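# Copy the cart's three-parcel stack onto the desk

## Task

Recreate on the desk the three-parcel stack that sits on the cart, with the parcels in the same bottom-to-top order. Release them and move the robot away afterwards. The stack must stand by itself at the end, since anything held up only by the robot does not count, and the robot must neither topple nor finish tilted.

## Robot and tools

ROBOT. A two-wheeled differential base (no sideways motion) carries a lifting column with a tilting head and two six-joint arms (left and right), each ending in a two-finger gripper. Shoulder height S = 0.90 m + column_m. Folded, the robot measures 0.73 m long by 0.62 m wide, and its front lies 0.40 m ahead of the column.

FRAMES. Base frame: origin on the floor under the column, between the drive wheels; x forward, y left, z up. left_hand and right_hand are reported in this frame. Each is the pinch point between that hand's fingers, and the tips reach 8 mm past it. The hand's z axis runs along the fingers (quat_wxyz maps (0,0,1) onto it), and its y axis runs along the opening. Odometry frame = base frame at scene start.

execute_actions. Argument "actions" is a list holding one action or none; an empty list only reports state and images. An action may contain:
- "base": exactly one relative command, counted from the base's last reported position. {"translate_m": d} drives d metres straight, forward positive, -3 to 3. {"rotate_rad": d} turns in place, left/counter-clockwise positive, -3.2 to 3.2.
- "joints": absolute targets keyed by name. column_m 0 to 0.8 m. head_tilt_rad -0.61 to 1.308, where positive tilts down. left_/right_joint1_rad -2.879 to 2.879, joint2 0 to 3.141, joint3 0 to 3.019, joint4 -1.692 to 1.57, joint5 -1.57 to 1.57 (positive swings the hand to the robot's right), joint6 -2.094 to 2.094 (hand roll). left_/right_gripper_m 0 to 0.093 m fingertip gap, where 0 is closed.
- "speeds": optional caps for this action only: translate_m 0.05 to 0.8 m/s, rotate_rad 0.1 to 1 rad/s. They do not slow the arms. A base move needing more than 8.667 s is refused.
"cameras": a list drawn from cam_head_left, cam_head_right, cam_left_wrist, cam_right_wrist, nav_camera and all. Null or omitted means all; [] means none. Any unknown key or out-of-range number rejects the whole call. Joints you leave out may keep driving toward earlier targets.

ARM GEOMETRY (approximate). With joint1 at -1.57 (left) or 1.57 (right) and joints 5 and 6 at 0, the arm swings in a vertical plane 0.23 m beside the column. Let a = j2 - 0.35, b = 1.05 + j2 - j3 and c = b - j4; c = 1.57 means the fingers point straight down. The hand then lies 0.12 + 0.39 sin a + 0.38 cos b + 0.25 cos c m ahead and S + 0.39 cos a - 0.38 sin b - 0.25 sin c m high. For example, j2, j3, j4 = 0.93, 0.78, 0.14 gives 0.60 m ahead and 0.25 m below S. The real hand usually sits up to 5 cm lower and nearer the column, and up to about 12 cm when loaded. Reach is about 1 m from the shoulder. Below 0.4 m height the base housing blocks hands closer than 0.45 m. Comfortable carrying uses fingers pointing down, about 0.4 to 0.6 m ahead and 0.3 to 0.7 m below S. Targets within about 0.03 rad of the reading (0.08 for joints 2 and 3) may not move at all. For gentle contact, step about 0.05 rad per call.

GRIPPING. The fingers are 7 cm long, and the gripper body is 10 cm wide and 7 cm thick. To grasp, command an opening smaller than the object; "off_target" is then expected. If the reported gap stays at least 0.002 m above the target, something is held.

RESULT LINES. base_status and joint_status give each motion's outcome. done = within tolerance. off_target = stopped short and may still push. contact_stop = base wheel stalled or column halted on contact. time_out = limit reached. not_followed = a safety check withheld an arm's targets; move the joints named in the first refused action at least 0.05 rad back, or move the other arm away. limit_stop_at_motor_heat = arm stopped for heat. on_its_own lists uncommanded behaviour; its "held at" shows a target, not a position. Also reported: joint_positions, left_hand/right_hand, base_odometry (wheel-count based, so it includes slip), turned_by_wheels against turned_by_imu (a large mismatch means a collision or slip), base_tilt in degrees (forward/right positive), motor_effort for the wheels in percent, wheel_motors_off, and Motor temperatures per arm joint.

CAMERAS. The head cameras sit 0.91 to 1.03 m + column_m high and look down by about head_tilt_rad. Each wrist camera looks along its fingers, angled 0.62 rad toward the hand's +x; the closed fingertips fall at image centre. nav_camera is at the front of the base, 0.23 m high, and looks forward.

OTHER TOOLS. wait {seconds: 0 to 10} lets time pass and returns state. zoom_image {camera, region: [x0, y0, x1, y1] pixels, at most 504 by 504} enlarges part of the latest image. read_manual {section: "licences"} returns only licence text. finished_scene {scene: current scene number} ends the scene irreversibly and reports success.

CAUTIONS. Never let the arms strike or press on each other. A descending column halts when a hand touches something; after that it will not go down again until it has risen 0.2 m. Contact overhead requires driving out before raising the column. After a base contact_stop, back off 0.05 m before turning. Table tops between 0.30 m and S - 0.26 m can strike the column. Pushing the base hard for about 3 s cuts the wheel motors for 2 s. Arms that are blocked or holding loads heat up; at 100 °C the arm goes limp and drops its load. Resending the current joint positions relieves the push, though a loaded arm sags a little. Avoid drops, hard hits, shoves and knocking parcels over; loose objects may also get nudged occasionally.

Each tool is called as name(argument=value, ...), one argument or row to a line, values as JSON.

## Session

execute_actions(
  actions=[],
)

Scene clock: 0.00 s.
Motor temperatures (°C, as the motors report them): left_arm=[27 27 26 28 25 29] | right_arm=[26 27 27 27 27 27]
base_odometry: x=+0.000 y=+0.000 heading=+0.000 (m, m, rad; odometry frame)
turned_by_wheels: +0.000 (rad since the last result)
turned_by_imu: +0.000 (rad since the last result)
base_tilt: forward=+0.5 right=+0.1 (deg)
base_status: not commanded
joint_positions: column_m=+0.553 head_tilt_rad=+0.891 left_joint1_rad=-1.549 left_joint2_rad=+0.921 left_joint3_rad=+0.370 left_joint4_rad=-0.951 left_joint5_rad=+0.019 left_joint6_rad=+0.036 left_gripper_m=+0.094 right_joint1_rad=+1.534 right_joint2_rad=+0.858 right_joint3_rad=+0.388 right_joint4_rad=-0.917 right_joint5_rad=+0.063 right_joint6_rad=+0.081 right_gripper_m=+0.094
joint_status: not commanded
wheel_motors_off: 0
motor_effort: left_wheel=+4 right_wheel=+5 (%)
left_hand: x=+0.1188 y=+0.2253 z=+1.2596 quat_wxyz=(+0.470, -0.002, -0.883, +0.011) (m; base frame)
right_hand: x=+0.1457 y=-0.2439 z=+1.2508 quat_wxyz=(+0.417, -0.038, -0.906, +0.056) (m; base frame)
pictures: cam_head_left, cam_head_right, cam_left_wrist, cam_right_wrist, nav_camera
Images, in order (width x height): cam_head_left 672x504, cam_head_right 672x504, cam_left_wrist 672x504, cam_right_wrist 672x504, nav_camera 672x504.

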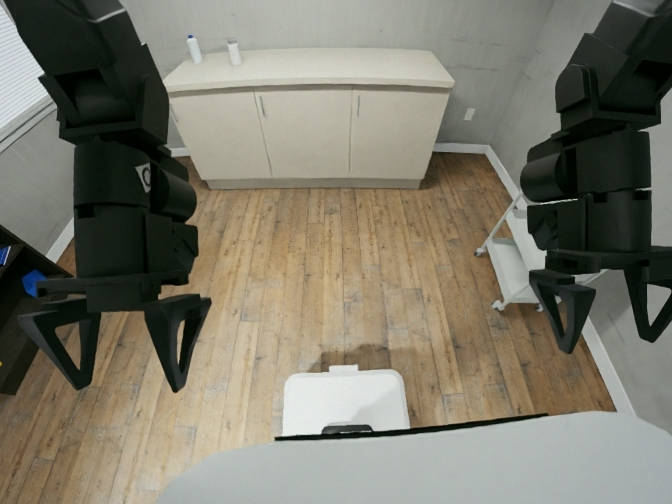

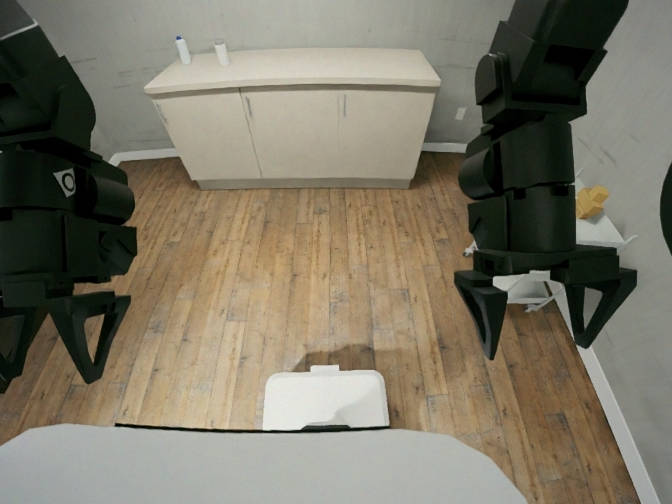

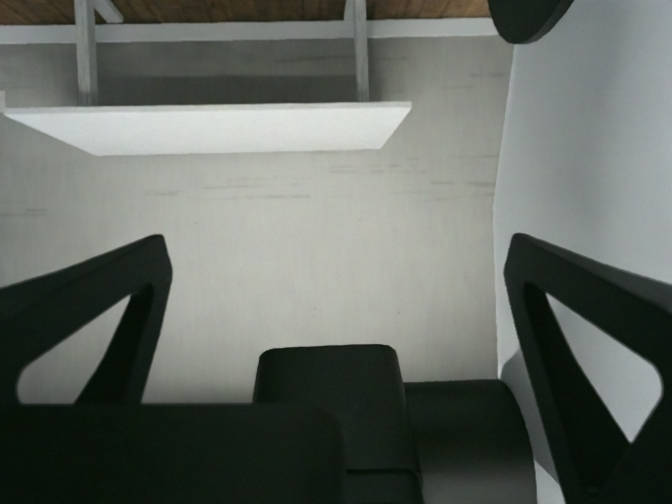

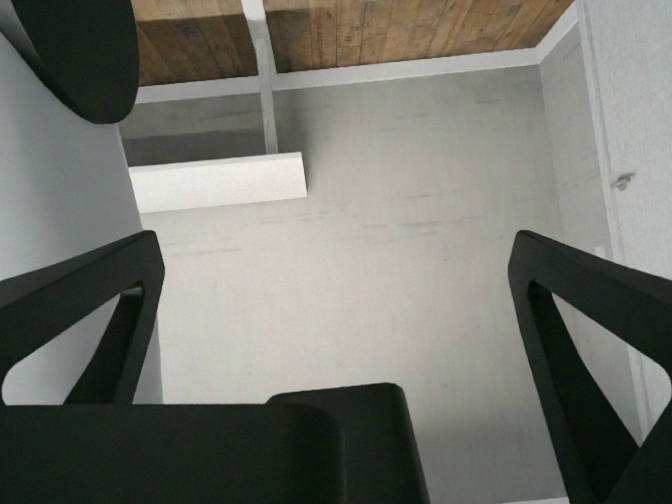

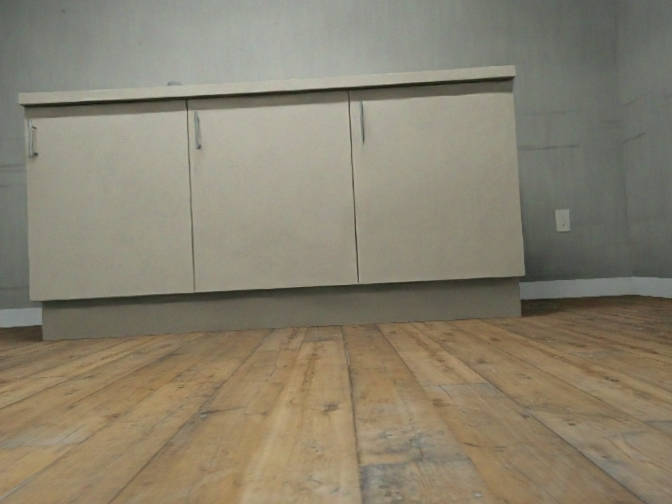

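execute_actions(
  actions=[
    {"base":{"translate_m":0.85}},
  ],
  cameras=[],
)

execute_actions(
  actions=[
    {"base":{"rotate_rad":-1.57}},
  ],
  cameras=["cam_head_left","cam_head_right","nav_camera"],
)

Scene clock: 7.63 s.
Motor temperatures (°C, as the motors report them): left_arm=[27 28 26 28 25 29] | right_arm=[26 27 27 27 27 27]
base_odometry: x=+0.850 y=+0.000 heading=+0.000 (m, m, rad; odometry frame)
turned_by_wheels: +0.000 (rad since the last result)
turned_by_imu: -0.001 (rad since the last result)
base_tilt: forward=+0.4 right=+0.0 (deg)
base_status: done
joint_positions: column_m=+0.553 head_tilt_rad=+0.891 left_joint1_rad=-1.549 left_joint2_rad=+0.921 left_joint3_rad=+0.373 left_joint4_rad=-0.951 left_joint5_rad=+0.019 left_joint6_rad=+0.036 left_gripper_m=+0.094 right_joint1_rad=+1.534 right_joint2_rad=+0.859 right_joint3_rad=+0.390 right_joint4_rad=-0.917 right_joint5_rad=+0.063 right_joint6_rad=+0.081 right_gripper_m=+0.094
joint_status: not commanded
wheel_motors_off: 0
motor_effort: left_wheel=+0(58) right_wheel=+1(49) (%)
left_hand: x=+0.1202 y=+0.2254 z=+1.2591 quat_wxyz=(+0.468, -0.002, -0.883, +0.011) (m; base frame)
right_hand: x=+0.1468 y=-0.2440 z=+1.2505 quat_wxyz=(+0.416, -0.038, -0.907, +0.056) (m; base frame)
pictures: none
No camera images: the call's "cameras" was empty. Leave "cameras" out to get every camera's image.

Scene clock: 10.80 s.
Motor temperatures (°C, as the motors report them): left_arm=[27 28 26 28 25 29] | right_arm=[26 27 27 27 27 27]
base_odometry: x=+0.850 y=+0.000 heading=-1.569 (m, m, rad; odometry frame)
turned_by_wheels: -1.569 (rad since the last result)
turned_by_imu: -1.566 (rad since the last result)
base_tilt: forward=+0.5 right=+0.0 (deg)
base_status: done
joint_positions: column_m=+0.553 head_tilt_rad=+0.891 left_joint1_rad=-1.549 left_joint2_rad=+0.921 left_joint3_rad=+0.373 left_joint4_rad=-0.951 left_joint5_rad=+0.019 left_joint6_rad=+0.036 left_gripper_m=+0.094 right_joint1_rad=+1.534 right_joint2_rad=+0.859 right_joint3_rad=+0.390 right_joint4_rad=-0.917 right_joint5_rad=+0.063 right_joint6_rad=+0.081 right_gripper_m=+0.094
joint_status: not commanded
wheel_motors_off: 0
motor_effort: left_wheel=+7(45) right_wheel=-7(64) (%)
left_hand: x=+0.1202 y=+0.2254 z=+1.2591 quat_wxyz=(+0.468, -0.002, -0.883, +0.011) (m; base frame)
right_hand: x=+0.1468 y=-0.2440 z=+1.2505 quat_wxyz=(+0.416, -0.038, -0.907, +0.056) (m; base frame)
pictures: cam_head_left, cam_head_right, nav_camera
Images, in order (width x height): cam_head_left 672x504, cam_head_right 672x504, nav_camera 672x504.

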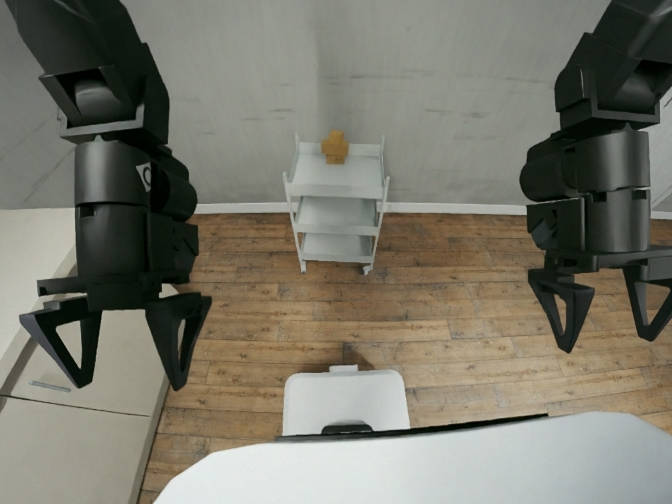

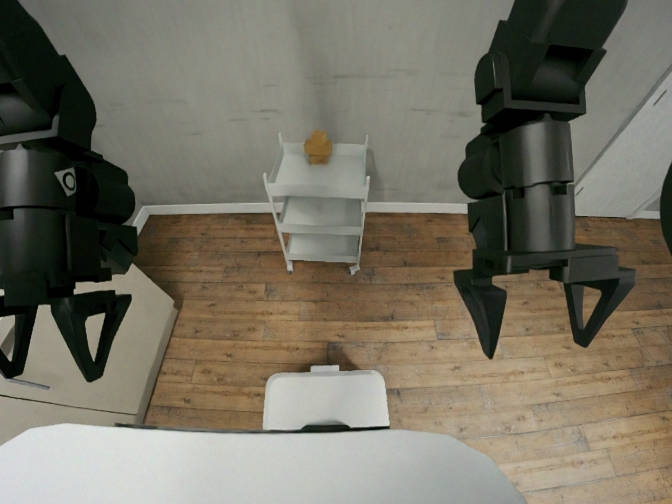

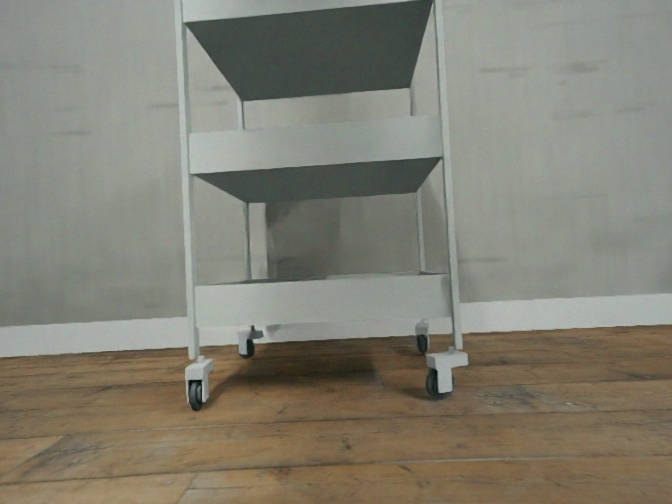

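execute_actions(
  actions=[
    {"base":{"translate_m":0.4},"joints":{"left_joint1_rad":-1.57,"left_joint2_rad":1.13,"left_joint3_rad":1.18,"left_joint4_rad":-0.57,"left_joint5_rad":0,"left_joint6_rad":0,"right_joint1_rad":1.57,"right_joint2_rad":1.13,"right_joint3_rad":1.18,"right_joint4_rad":-0.57,"right_joint5_rad":0,"right_joint6_rad":0}},
  ],
)

zoom_image(
  camera="cam_head_left",
  region=[250,120,430,260],
)

Scene clock: 19.60 s.
Motor temperatures (°C, as the motors report them): left_arm=[27 28 26 28 25 29] | right_arm=[26 28 27 27 27 27]
base_odometry: x=+0.851 y=-0.400 heading=-1.570 (m, m, rad; odometry frame)
turned_by_wheels: -0.001 (rad since the last result)
turned_by_imu: -0.003 (rad since the last result)
base_tilt: forward=+0.4 right=+0.1 (deg)
base_status: done
joint_positions: column_m=+0.553 head_tilt_rad=+0.891 left_joint1_rad=-1.561 left_joint2_rad=+1.131 left_joint3_rad=+1.175 left_joint4_rad=-0.568 left_joint5_rad=+0.003 left_joint6_rad=+0.006 left_gripper_m=+0.094 right_joint1_rad=+1.560 right_joint2_rad=+1.124 right_joint3_rad=+1.177 right_joint4_rad=-0.570 right_joint5_rad=+0.003 right_joint6_rad=+0.014 right_gripper_m=+0.094
joint_status: all done
wheel_motors_off: 0
motor_effort: left_wheel=-2(58) right_wheel=+2(65) (%)
left_hand: x=+0.6011 y=+0.2289 z=+1.1601 quat_wxyz=(+0.000, -0.001, -1.000, -0.003) (m; base frame)
right_hand: x=+0.6037 y=-0.2315 z=+1.1637 quat_wxyz=(-0.003, -0.010, -1.000, +0.006) (m; base frame)
pictures: cam_head_left, cam_head_right, cam_left_wrist, cam_right_wrist, nav_camera
Images, in order (width x height): cam_head_left 672x504, cam_head_right 672x504, cam_left_wrist 672x504, cam_right_wrist 672x504, nav_camera 672x504.

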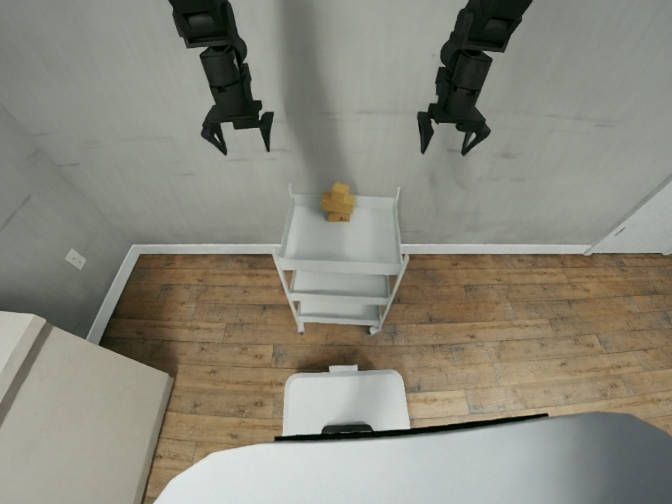

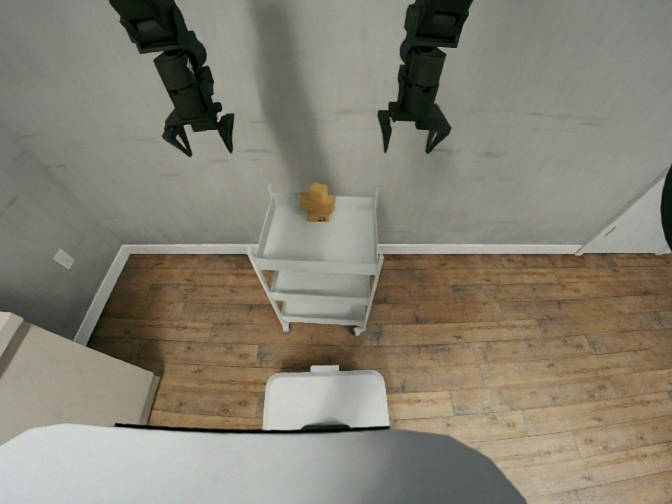

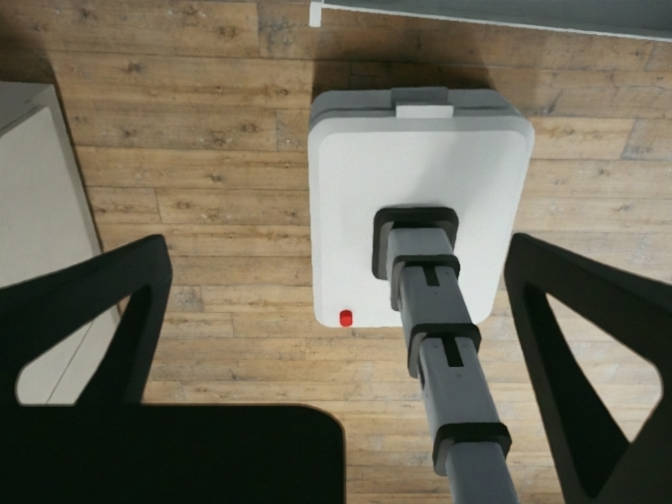

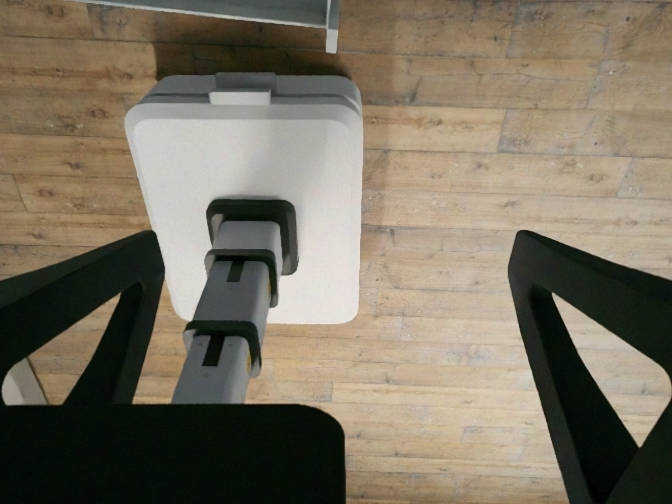

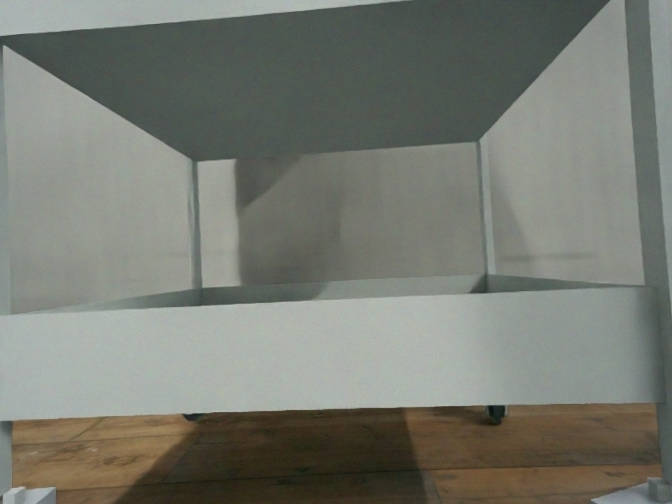

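Region (250, 120, 430, 260) of cam_head_left's 672x504 image, scaled by 2.800, with more detail than that image has.

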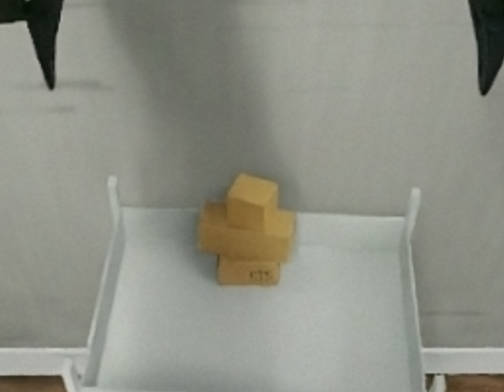

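execute_actions(
  actions=[
    {"base":{"translate_m":0.12},"joints":{"left_joint6_rad":1.28,"right_joint6_rad":-1.22}},
  ],
  cameras=[],
)

execute_actions(
  actions=[
    {"base":{"rotate_rad":-0.29},"joints":{"column_m":0.48,"left_joint2_rad":1.39,"left_joint3_rad":1.57,"left_joint4_rad":-0.7}},
  ],
  cameras=["cam_head_left","cam_head_right","cam_left_wrist"],
)

Scene clock: 30.60 s.
Motor temperatures (°C, as the motors report them): left_arm=[27 29 27 28 25 29] | right_arm=[26 28 27 27 27 27]
base_odometry: x=+0.851 y=-0.520 heading=-1.572 (m, m, rad; odometry frame)
turned_by_wheels: -0.001 (rad since the last result)
turned_by_imu: -0.003 (rad since the last result)
base_tilt: forward=+0.4 right=+0.0 (deg)
base_status: done
joint_positions: column_m=+0.553 head_tilt_rad=+0.891 left_joint1_rad=-1.561 left_joint2_rad=+1.131 left_joint3_rad=+1.173 left_joint4_rad=-0.568 left_joint5_rad=+0.003 left_joint6_rad=+1.272 left_gripper_m=+0.094 right_joint1_rad=+1.560 right_joint2_rad=+1.124 right_joint3_rad=+1.176 right_joint4_rad=-0.570 right_joint5_rad=+0.003 right_joint6_rad=-1.204 right_gripper_m=+0.094
joint_status: all done
wheel_motors_off: 0
motor_effort: left_wheel=-1(38) right_wheel=+1(35) (%)
left_hand: x=+0.6000 y=+0.2289 z=+1.1597 quat_wxyz=(+0.002, -0.592, -0.806, -0.001) (m; base frame)
right_hand: x=+0.6029 y=-0.2315 z=+1.1633 quat_wxyz=(+0.001, +0.564, -0.826, +0.006) (m; base frame)
pictures: none
No camera images: the call's "cameras" was empty. Leave "cameras" out to get every camera's image.

Scene clock: 32.33 s.
Motor temperatures (°C, as the motors report them): left_arm=[27 29 27 28 25 29] | right_arm=[26 29 27 27 27 27]
base_odometry: x=+0.851 y=-0.521 heading=-1.860 (m, m, rad; odometry frame)
turned_by_wheels: -0.288 (rad since the last result)
turned_by_imu: -0.284 (rad since the last result)
base_tilt: forward=+0.5 right=-0.1 (deg)
base_status: done
joint_positions: column_m=+0.480 head_tilt_rad=+0.891 left_joint1_rad=-1.569 left_joint2_rad=+1.403 left_joint3_rad=+1.555 left_joint4_rad=-0.695 left_joint5_rad=+0.002 left_joint6_rad=+1.273 left_gripper_m=+0.094 right_joint1_rad=+1.562 right_joint2_rad=+1.124 right_joint3_rad=+1.176 right_joint4_rad=-0.570 right_joint5_rad=+0.002 right_joint6_rad=-1.204 right_gripper_m=+0.094
joint_status: all done
wheel_motors_off: 0
motor_effort: left_wheel=+1(54) right_wheel=-2(67) (%)
left_hand: x=+0.6934 y=+0.2255 z=+1.0278 quat_wxyz=(+0.007, -0.594, -0.805, +0.006) (m; base frame)
right_hand: x=+0.6030 y=-0.2306 z=+1.0899 quat_wxyz=(+0.001, +0.564, -0.826, +0.006) (m; base frame)
pictures: cam_head_left, cam_head_right, cam_left_wrist
Images, in order (width x height): cam_head_left 672x504, cam_head_right 672x504, cam_left_wrist 672x504.

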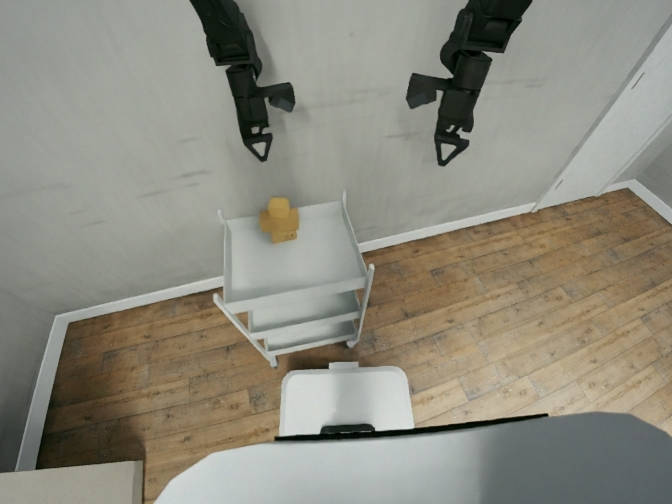

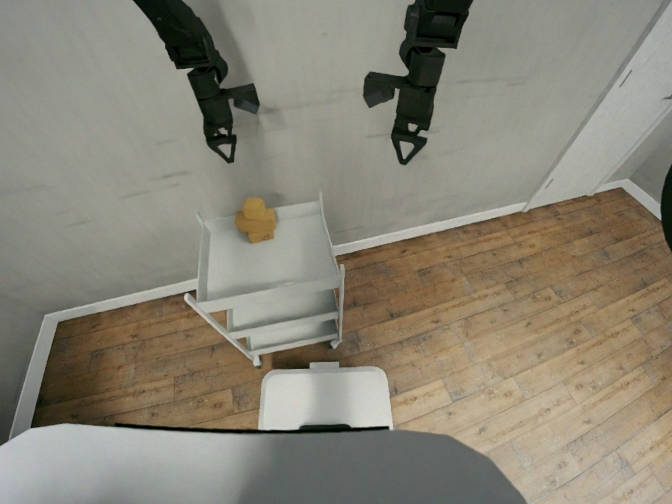

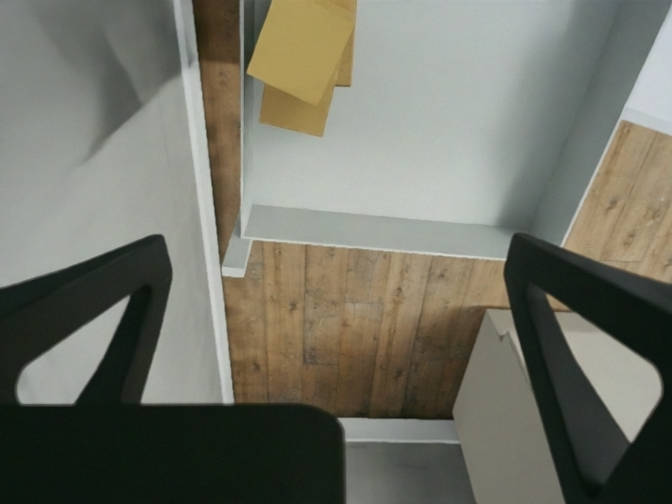

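execute_actions(
  actions=[
    {"base":{"translate_m":0.027},"joints":{"column_m":0.36,"left_joint6_rad":1.65}},
  ],
  cameras=["cam_head_left","cam_left_wrist"],
)

zoom_image(
  camera="cam_head_left",
  region=[200,120,360,260],
)

Scene clock: 39.97 s.
Motor temperatures (°C, as the motors report them): left_arm=[27 30 28 28 25 29] | right_arm=[26 29 27 27 27 27]
base_odometry: x=+0.843 y=-0.546 heading=-1.861 (m, m, rad; odometry frame)
turned_by_wheels: -0.001 (rad since the last result)
turned_by_imu: -0.003 (rad since the last result)
base_tilt: forward=+0.5 right=+0.0 (deg)
base_status: done
joint_positions: column_m=+0.360 head_tilt_rad=+0.891 left_joint1_rad=-1.569 left_joint2_rad=+1.402 left_joint3_rad=+1.557 left_joint4_rad=-0.696 left_joint5_rad=+0.002 left_joint6_rad=+1.642 left_gripper_m=+0.094 right_joint1_rad=+1.562 right_joint2_rad=+1.126 right_joint3_rad=+1.175 right_joint4_rad=-0.570 right_joint5_rad=+0.002 right_joint6_rad=-1.204 right_gripper_m=+0.094
joint_status: all done
wheel_motors_off: 0
motor_effort: left_wheel=+3(51) right_wheel=+1(60) (%)
left_hand: x=+0.6945 y=+0.2250 z=+0.9089 quat_wxyz=(+0.005, -0.732, -0.682, +0.006) (m; base frame)
right_hand: x=+0.6019 y=-0.2306 z=+0.9690 quat_wxyz=(+0.002, +0.564, -0.826, +0.005) (m; base frame)
pictures: cam_head_left, cam_left_wrist
Images, in order (width x height): cam_head_left 672x504, cam_left_wrist 672x504.

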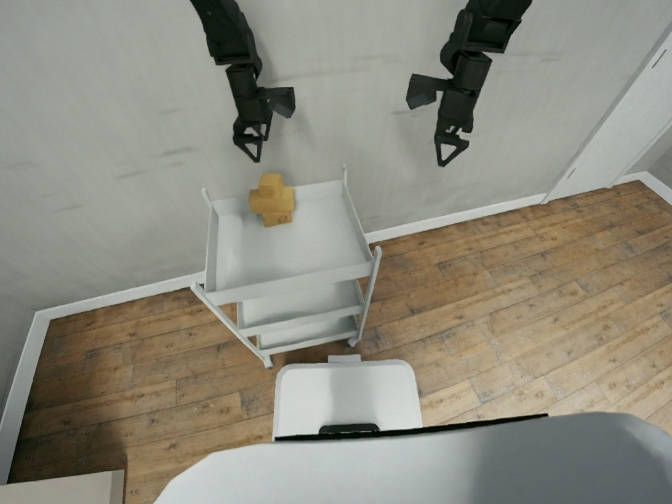

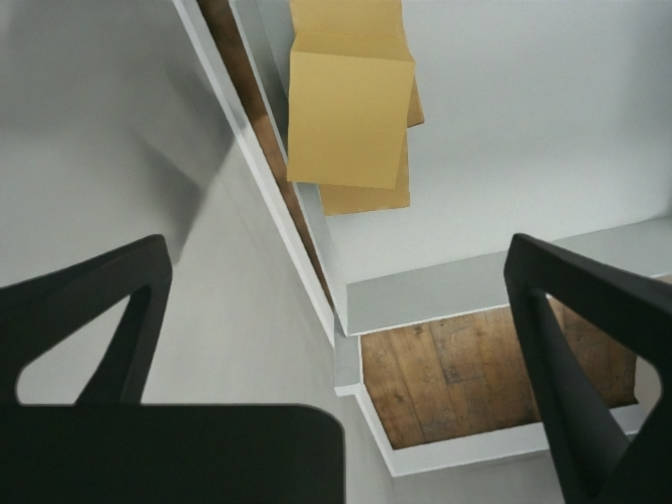

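Region (200, 120, 360, 260) of cam_head_left's 672x504 image, scaled by 3.150, with more detail than that image has; it fills the top 441 rows of this view, and the rest is white.

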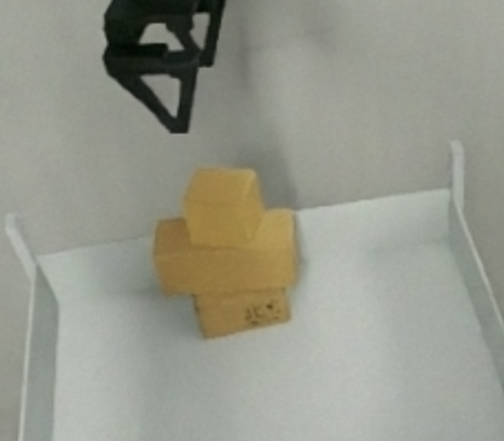

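execute_actions(
  actions=[
    {"joints":{"column_m":0.25}},
  ],
  cameras=["cam_head_left","cam_left_wrist"],
)

zoom_image(
  camera="cam_head_left",
  region=[190,100,350,240],
)

Scene clock: 49.83 s.
Motor temperatures (°C, as the motors report them): left_arm=[27 31 28 28 25 29] | right_arm=[26 29 27 27 27 27]
base_odometry: x=+0.843 y=-0.546 heading=-1.861 (m, m, rad; odometry frame)
turned_by_wheels: +0.000 (rad since the last result)
turned_by_imu: -0.002 (rad since the last result)
base_tilt: forward=+0.4 right=+0.0 (deg)
base_status: not commanded
joint_positions: column_m=+0.250 head_tilt_rad=+0.891 left_joint1_rad=-1.569 left_joint2_rad=+1.402 left_joint3_rad=+1.557 left_joint4_rad=-0.696 left_joint5_rad=+0.002 left_joint6_rad=+1.642 left_gripper_m=+0.094 right_joint1_rad=+1.562 right_joint2_rad=+1.126 right_joint3_rad=+1.175 right_joint4_rad=-0.570 right_joint5_rad=+0.002 right_joint6_rad=-1.204 right_gripper_m=+0.094
joint_status: all done
wheel_motors_off: 0
motor_effort: left_wheel=+3(4) right_wheel=+1(2) (%)
left_hand: x=+0.6945 y=+0.2250 z=+0.7989 quat_wxyz=(+0.005, -0.732, -0.682, +0.006) (m; base frame)
right_hand: x=+0.6019 y=-0.2306 z=+0.8590 quat_wxyz=(+0.002, +0.564, -0.826, +0.005) (m; base frame)
pictures: cam_head_left, cam_left_wrist
Images, in order (width x height): cam_head_left 672x504, cam_left_wrist 672x504.

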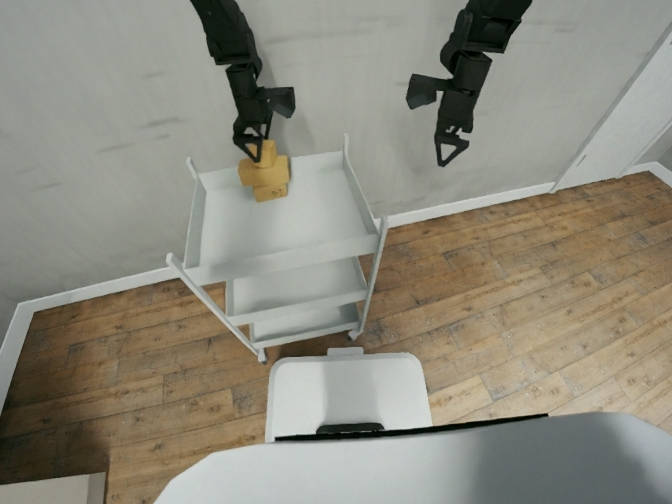

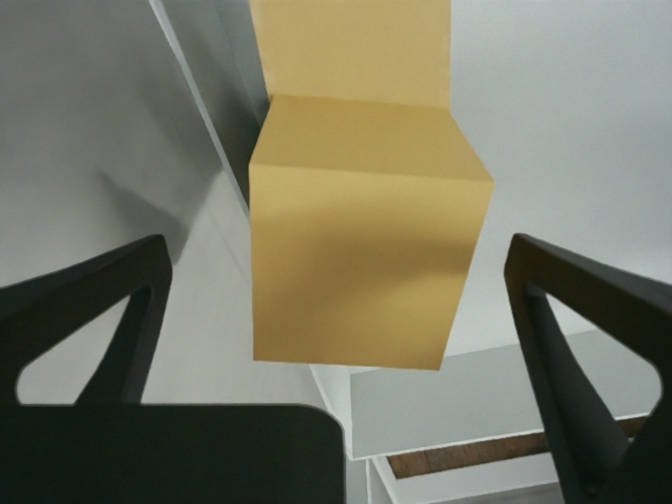

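Region (190, 100, 350, 240) of cam_head_left's 672x504 image, scaled by 3.150, with more detail than that image has; it fills the top 441 rows of this view, and the rest is white.

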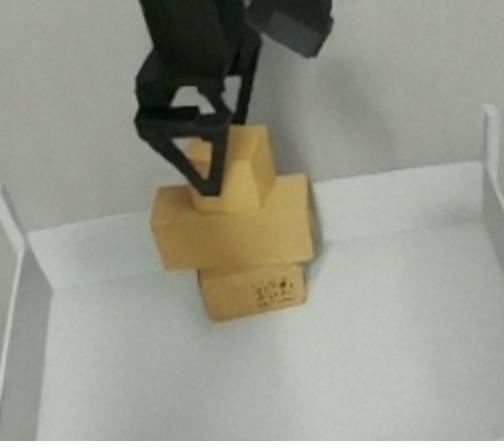

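execute_actions(
  actions=[
    {"base":{"translate_m":-0.007},"joints":{"left_joint6_rad":1.53}},
  ],
  cameras=[],
)

execute_actions(
  actions=[
    {"joints":{"column_m":0.212}},
  ],
  cameras=["cam_head_left","cam_left_wrist"],
)

zoom_image(
  camera="cam_head_left",
  region=[200,100,320,200],
)

Scene clock: 57.27 s.
Motor temperatures (°C, as the motors report them): left_arm=[27 31 28 28 25 29] | right_arm=[26 29 28 27 27 27]
base_odometry: x=+0.845 y=-0.540 heading=-1.859 (m, m, rad; odometry frame)
turned_by_wheels: +0.002 (rad since the last result)
turned_by_imu: +0.001 (rad since the last result)
base_tilt: forward=+0.6 right=+0.0 (deg)
base_status: done
joint_positions: column_m=+0.250 head_tilt_rad=+0.891 left_joint1_rad=-1.569 left_joint2_rad=+1.402 left_joint3_rad=+1.557 left_joint4_rad=-0.697 left_joint5_rad=+0.002 left_joint6_rad=+1.537 left_gripper_m=+0.094 right_joint1_rad=+1.562 right_joint2_rad=+1.126 right_joint3_rad=+1.174 right_joint4_rad=-0.570 right_joint5_rad=+0.002 right_joint6_rad=-1.204 right_gripper_m=+0.094
joint_status: all done
wheel_motors_off: 0
motor_effort: left_wheel=+1(31) right_wheel=-1(76) (%)
left_hand: x=+0.6942 y=+0.2250 z=+0.7988 quat_wxyz=(+0.006, -0.695, -0.719, +0.006) (m; base frame)
right_hand: x=+0.6015 y=-0.2306 z=+0.8588 quat_wxyz=(+0.002, +0.564, -0.826, +0.005) (m; base frame)
pictures: none
No camera images: the call's "cameras" was empty. Leave "cameras" out to get every camera's image.

Scene clock: 58.37 s.
Motor temperatures (°C, as the motors report them): left_arm=[27 31 28 28 25 29] | right_arm=[26 29 28 27 27 27]
base_odometry: x=+0.845 y=-0.540 heading=-1.858 (m, m, rad; odometry frame)
turned_by_wheels: +0.000 (rad since the last result)
turned_by_imu: +0.000 (rad since the last result)
base_tilt: forward=+0.5 right=+0.0 (deg)
base_status: not commanded
joint_positions: column_m=+0.212 head_tilt_rad=+0.891 left_joint1_rad=-1.569 left_joint2_rad=+1.402 left_joint3_rad=+1.557 left_joint4_rad=-0.697 left_joint5_rad=+0.002 left_joint6_rad=+1.537 left_gripper_m=+0.094 right_joint1_rad=+1.562 right_joint2_rad=+1.126 right_joint3_rad=+1.174 right_joint4_rad=-0.570 right_joint5_rad=+0.002 right_joint6_rad=-1.204 right_gripper_m=+0.094
joint_status: all done
wheel_motors_off: 0
motor_effort: left_wheel=+5(4) right_wheel=-2(2) (%)
left_hand: x=+0.6942 y=+0.2250 z=+0.7608 quat_wxyz=(+0.006, -0.695, -0.719, +0.006) (m; base frame)
right_hand: x=+0.6015 y=-0.2306 z=+0.8208 quat_wxyz=(+0.002, +0.564, -0.826, +0.005) (m; base frame)
pictures: cam_head_left, cam_left_wrist
Images, in order (width x height): cam_head_left 672x504, cam_left_wrist 672x504.

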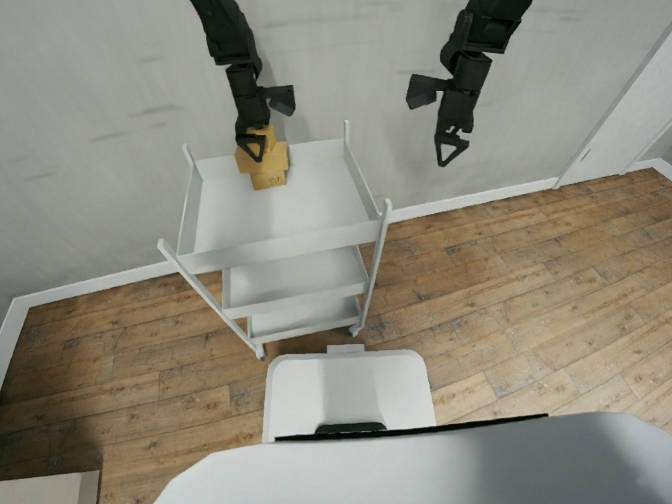

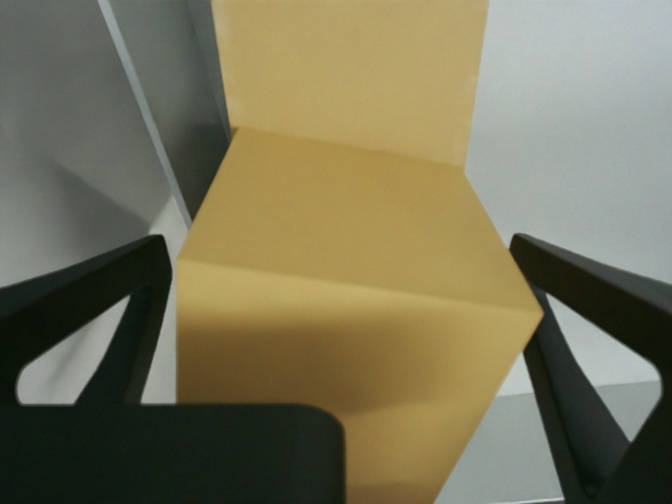

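Region (200, 100, 320, 200) of cam_head_left's 672x504 image, scaled by 4.200, with more detail than that image has.

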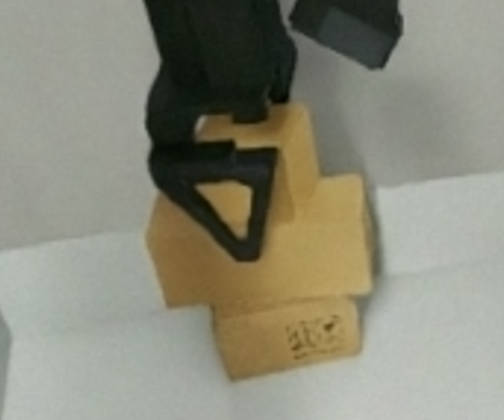

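execute_actions(
  actions=[
    {"joints":{"column_m":0.24,"left_joint6_rad":1.67}},
  ],
  cameras=[],
)

execute_actions(
  actions=[
    {"joints":{"left_gripper_m":0.03}},
  ],
  cameras=[],
)

execute_actions(
  actions=[
    {"joints":{"column_m":0.26}},
  ],
  cameras=[],
)

execute_actions(
  actions=[
    {"base":{"translate_m":-0.17}},
  ],
  cameras=[],
)

execute_actions(
  actions=[
    {"joints":{"column_m":0.16}},
  ],
  cameras=["cam_head_left","cam_left_wrist"],
)

zoom_image(
  camera="cam_head_left",
  region=[180,80,360,230],
)

Scene clock: 66.57 s.
Motor temperatures (°C, as the motors report them): left_arm=[27 32 29 28 25 29] | right_arm=[26 29 28 27 27 27]
base_odometry: x=+0.845 y=-0.540 heading=-1.858 (m, m, rad; odometry frame)
turned_by_wheels: +0.000 (rad since the last result)
turned_by_imu: -0.002 (rad since the last result)
base_tilt: forward=+0.6 right=+0.0 (deg)
base_status: not commanded
joint_positions: column_m=+0.240 head_tilt_rad=+0.891 left_joint1_rad=-1.569 left_joint2_rad=+1.402 left_joint3_rad=+1.557 left_joint4_rad=-0.697 left_joint5_rad=+0.002 left_joint6_rad=+1.663 left_gripper_m=+0.094 right_joint1_rad=+1.562 right_joint2_rad=+1.126 right_joint3_rad=+1.174 right_joint4_rad=-0.570 right_joint5_rad=+0.002 right_joint6_rad=-1.204 right_gripper_m=+0.094
joint_status: all done
wheel_motors_off: 0
motor_effort: left_wheel=+6(6) right_wheel=-3(3) (%)
left_hand: x=+0.6942 y=+0.2250 z=+0.7887 quat_wxyz=(+0.006, -0.739, -0.674, +0.007) (m; base frame)
right_hand: x=+0.6015 y=-0.2306 z=+0.8487 quat_wxyz=(+0.002, +0.564, -0.826, +0.005) (m; base frame)
pictures: none
No camera images: the call's "cameras" was empty. Leave "cameras" out to get every camera's image.

Scene clock: 67.20 s.
Motor temperatures (°C, as the motors report them): left_arm=[27 32 29 28 25 29] | right_arm=[26 29 28 27 27 27]
base_odometry: x=+0.845 y=-0.540 heading=-1.858 (m, m, rad; odometry frame)
turned_by_wheels: +0.000 (rad since the last result)
turned_by_imu: +0.000 (rad since the last result)
base_tilt: forward=+0.5 right=+0.0 (deg)
base_status: not commanded
joint_positions: column_m=+0.240 head_tilt_rad=+0.891 left_joint1_rad=-1.569 left_joint2_rad=+1.402 left_joint3_rad=+1.557 left_joint4_rad=-0.697 left_joint5_rad=+0.002 left_joint6_rad=+1.663 left_gripper_m=+0.049 right_joint1_rad=+1.562 right_joint2_rad=+1.126 right_joint3_rad=+1.174 right_joint4_rad=-0.570 right_joint5_rad=+0.002 right_joint6_rad=-1.204 right_gripper_m=+0.094
joint_status: left_gripper_m off_target (ended at +0.049, target +0.030)
wheel_motors_off: 0
motor_effort: left_wheel=+6(6) right_wheel=-3(3) (%)
left_hand: x=+0.6942 y=+0.2250 z=+0.7887 quat_wxyz=(+0.006, -0.739, -0.674, +0.007) (m; base frame)
right_hand: x=+0.6015 y=-0.2306 z=+0.8487 quat_wxyz=(+0.002, +0.564, -0.826, +0.005) (m; base frame)
pictures: none
No camera images: the call's "cameras" was empty. Leave "cameras" out to get every camera's image.

Scene clock: 68.07 s.
Motor temperatures (°C, as the motors report them): left_arm=[27 32 29 28 25 29] | right_arm=[26 29 28 27 27 27]
base_odometry: x=+0.845 y=-0.540 heading=-1.858 (m, m, rad; odometry frame)
turned_by_wheels: +0.000 (rad since the last result)
turned_by_imu: +0.000 (rad since the last result)
base_tilt: forward=+0.5 right=-0.1 (deg)
base_status: not commanded
joint_positions: column_m=+0.260 head_tilt_rad=+0.891 left_joint1_rad=-1.569 left_joint2_rad=+1.401 left_joint3_rad=+1.557 left_joint4_rad=-0.697 left_joint5_rad=+0.002 left_joint6_rad=+1.663 left_gripper_m=+0.049 right_joint1_rad=+1.562 right_joint2_rad=+1.126 right_joint3_rad=+1.174 right_joint4_rad=-0.570 right_joint5_rad=+0.002 right_joint6_rad=-1.204 right_gripper_m=+0.094
joint_status: all done
wheel_motors_off: 0
motor_effort: left_wheel=+6(6) right_wheel=-3(3) (%)
left_hand: x=+0.6944 y=+0.2250 z=+0.8089 quat_wxyz=(+0.005, -0.739, -0.674, +0.007) (m; base frame)
right_hand: x=+0.6015 y=-0.2306 z=+0.8687 quat_wxyz=(+0.002, +0.564, -0.826, +0.005) (m; base frame)
pictures: none
No camera images: the call's "cameras" was empty. Leave "cameras" out to get every camera's image.

Scene clock: 69.90 s.
Motor temperatures (°C, as the motors report them): left_arm=[27 32 29 28 25 29] | right_arm=[26 29 28 27 27 27]
base_odometry: x=+0.893 y=-0.377 heading=-1.860 (m, m, rad; odometry frame)
turned_by_wheels: -0.002 (rad since the last result)
turned_by_imu: -0.003 (rad since the last result)
base_tilt: forward=+0.5 right=+0.0 (deg)
base_status: done
joint_positions: column_m=+0.260 head_tilt_rad=+0.891 left_joint1_rad=-1.569 left_joint2_rad=+1.401 left_joint3_rad=+1.556 left_joint4_rad=-0.697 left_joint5_rad=+0.002 left_joint6_rad=+1.663 left_gripper_m=+0.049 right_joint1_rad=+1.562 right_joint2_rad=+1.126 right_joint3_rad=+1.173 right_joint4_rad=-0.570 right_joint5_rad=+0.002 right_joint6_rad=-1.204 right_gripper_m=+0.094
joint_status: not commanded
wheel_motors_off: 0
motor_effort: left_wheel=-1(60) right_wheel=+1(85) (%)
left_hand: x=+0.6939 y=+0.2250 z=+0.8087 quat_wxyz=(+0.006, -0.739, -0.674, +0.007) (m; base frame)
right_hand: x=+0.6008 y=-0.2306 z=+0.8683 quat_wxyz=(+0.003, +0.564, -0.826, +0.004) (m; base frame)
pictures: none
No camera images: the call's "cameras" was empty. Leave "cameras" out to get every camera's image.

Scene clock: 71.77 s.
Motor temperatures (°C, as the motors report them): left_arm=[27 32 29 28 25 29] | right_arm=[26 29 28 27 27 27]
base_odometry: x=+0.893 y=-0.377 heading=-1.860 (m, m, rad; odometry frame)
turned_by_wheels: +0.000 (rad since the last result)
turned_by_imu: -0.001 (rad since the last result)
base_tilt: forward=+0.5 right=+0.0 (deg)
base_status: not commanded
joint_positions: column_m=+0.160 head_tilt_rad=+0.891 left_joint1_rad=-1.569 left_joint2_rad=+1.401 left_joint3_rad=+1.556 left_joint4_rad=-0.697 left_joint5_rad=+0.002 left_joint6_rad=+1.663 left_gripper_m=+0.049 right_joint1_rad=+1.562 right_joint2_rad=+1.126 right_joint3_rad=+1.173 right_joint4_rad=-0.570 right_joint5_rad=+0.002 right_joint6_rad=-1.204 right_gripper_m=+0.094
joint_status: all done
wheel_motors_off: 0
motor_effort: left_wheel=-2(2) right_wheel=+2(2) (%)
left_hand: x=+0.6939 y=+0.2250 z=+0.7088 quat_wxyz=(+0.006, -0.739, -0.674, +0.007) (m; base frame)
right_hand: x=+0.6008 y=-0.2306 z=+0.7684 quat_wxyz=(+0.003, +0.564, -0.826, +0.004) (m; base frame)
pictures: cam_head_left, cam_left_wrist
Images, in order (width x height): cam_head_left 672x504, cam_left_wrist 672x504.

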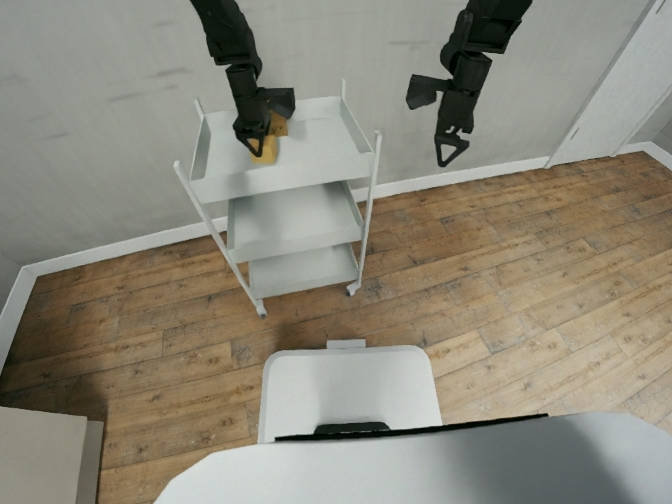

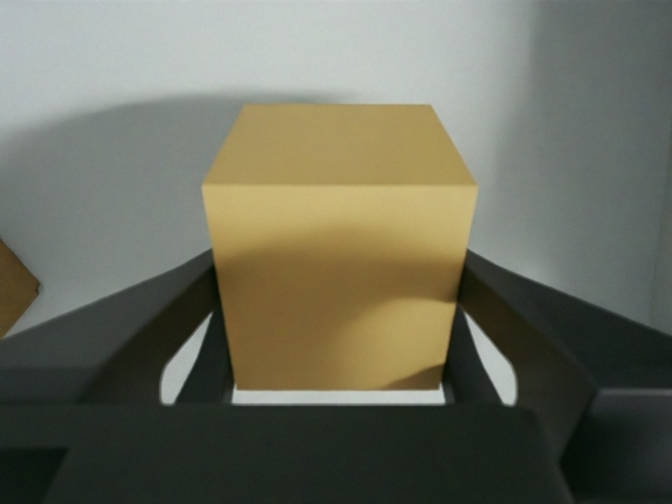

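Region (180, 80, 360, 230) of cam_head_left's 672x504 image, scaled by 2.800, with more detail than that image has.

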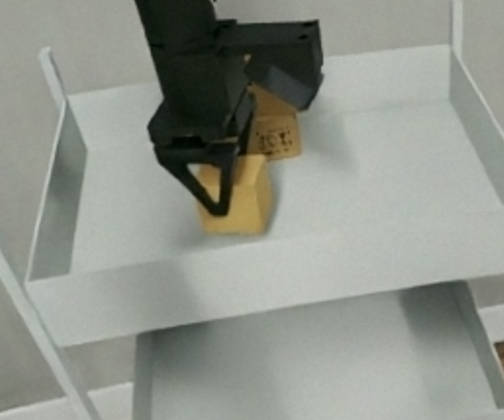

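execute_actions(
  actions=[
    {"joints":{"column_m":0.145}},
  ],
  cameras=["cam_left_wrist"],
)

execute_actions(
  actions=[
    {"joints":{"column_m":0.137}},
  ],
  cameras=["cam_left_wrist"],
)

Scene clock: 75.23 s.
Motor temperatures (°C, as the motors report them): left_arm=[27 32 29 28 25 29] | right_arm=[26 30 28 27 27 27]
base_odometry: x=+0.893 y=-0.377 heading=-1.860 (m, m, rad; odometry frame)
turned_by_wheels: +0.000 (rad since the last result)
turned_by_imu: -0.001 (rad since the last result)
base_tilt: forward=+0.4 right=+0.0 (deg)
base_status: not commanded
joint_positions: column_m=+0.145 head_tilt_rad=+0.891 left_joint1_rad=-1.569 left_joint2_rad=+1.401 left_joint3_rad=+1.556 left_joint4_rad=-0.697 left_joint5_rad=+0.002 left_joint6_rad=+1.663 left_gripper_m=+0.049 right_joint1_rad=+1.562 right_joint2_rad=+1.126 right_joint3_rad=+1.173 right_joint4_rad=-0.570 right_joint5_rad=+0.002 right_joint6_rad=-1.204 right_gripper_m=+0.094
joint_status: all done
wheel_motors_off: 0
motor_effort: left_wheel=-3(2) right_wheel=+2(2) (%)
left_hand: x=+0.6939 y=+0.2250 z=+0.6938 quat_wxyz=(+0.006, -0.739, -0.674, +0.007) (m; base frame)
right_hand: x=+0.6008 y=-0.2306 z=+0.7534 quat_wxyz=(+0.003, +0.564, -0.826, +0.004) (m; base frame)
pictures: cam_left_wrist
Images, in order (width x height): cam_left_wrist 672x504.

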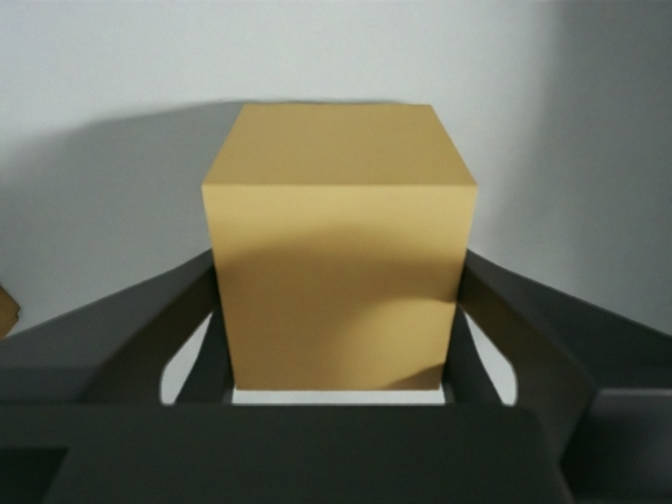

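Scene clock: 75.87 s.
Motor temperatures (°C, as the motors report them): left_arm=[27 32 29 28 25 29] | right_arm=[26 30 28 27 27 27]
base_odometry: x=+0.893 y=-0.377 heading=-1.860 (m, m, rad; odometry frame)
turned_by_wheels: +0.000 (rad since the last result)
turned_by_imu: +0.000 (rad since the last result)
base_tilt: forward=+0.4 right=+0.0 (deg)
base_status: not commanded
joint_positions: column_m=+0.137 head_tilt_rad=+0.891 left_joint1_rad=-1.569 left_joint2_rad=+1.400 left_joint3_rad=+1.556 left_joint4_rad=-0.697 left_joint5_rad=+0.002 left_joint6_rad=+1.663 left_gripper_m=+0.049 right_joint1_rad=+1.562 right_joint2_rad=+1.127 right_joint3_rad=+1.173 right_joint4_rad=-0.570 right_joint5_rad=+0.002 right_joint6_rad=-1.204 right_gripper_m=+0.094
joint_status: all done
wheel_motors_off: 0
motor_effort: left_wheel=-3(3) right_wheel=+2(2) (%)
left_hand: x=+0.6942 y=+0.2250 z=+0.6865 quat_wxyz=(+0.006, -0.739, -0.674, +0.007) (m; base frame)
right_hand: x=+0.6006 y=-0.2306 z=+0.7452 quat_wxyz=(+0.003, +0.564, -0.826, +0.004) (m; base frame)
pictures: cam_left_wrist
Images, in order (width x height): cam_left_wrist 672x504.

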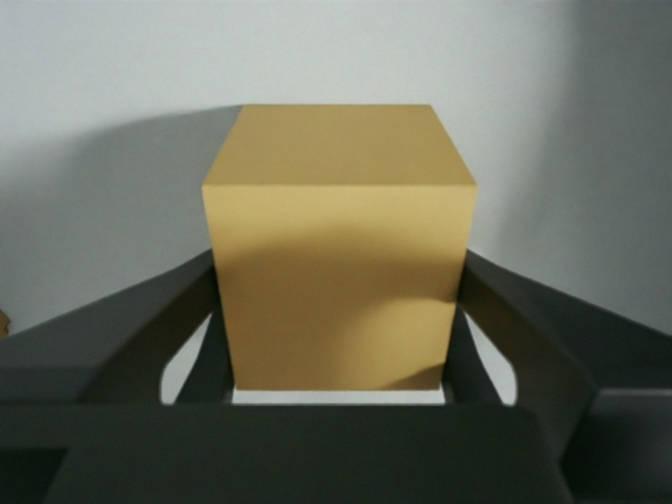

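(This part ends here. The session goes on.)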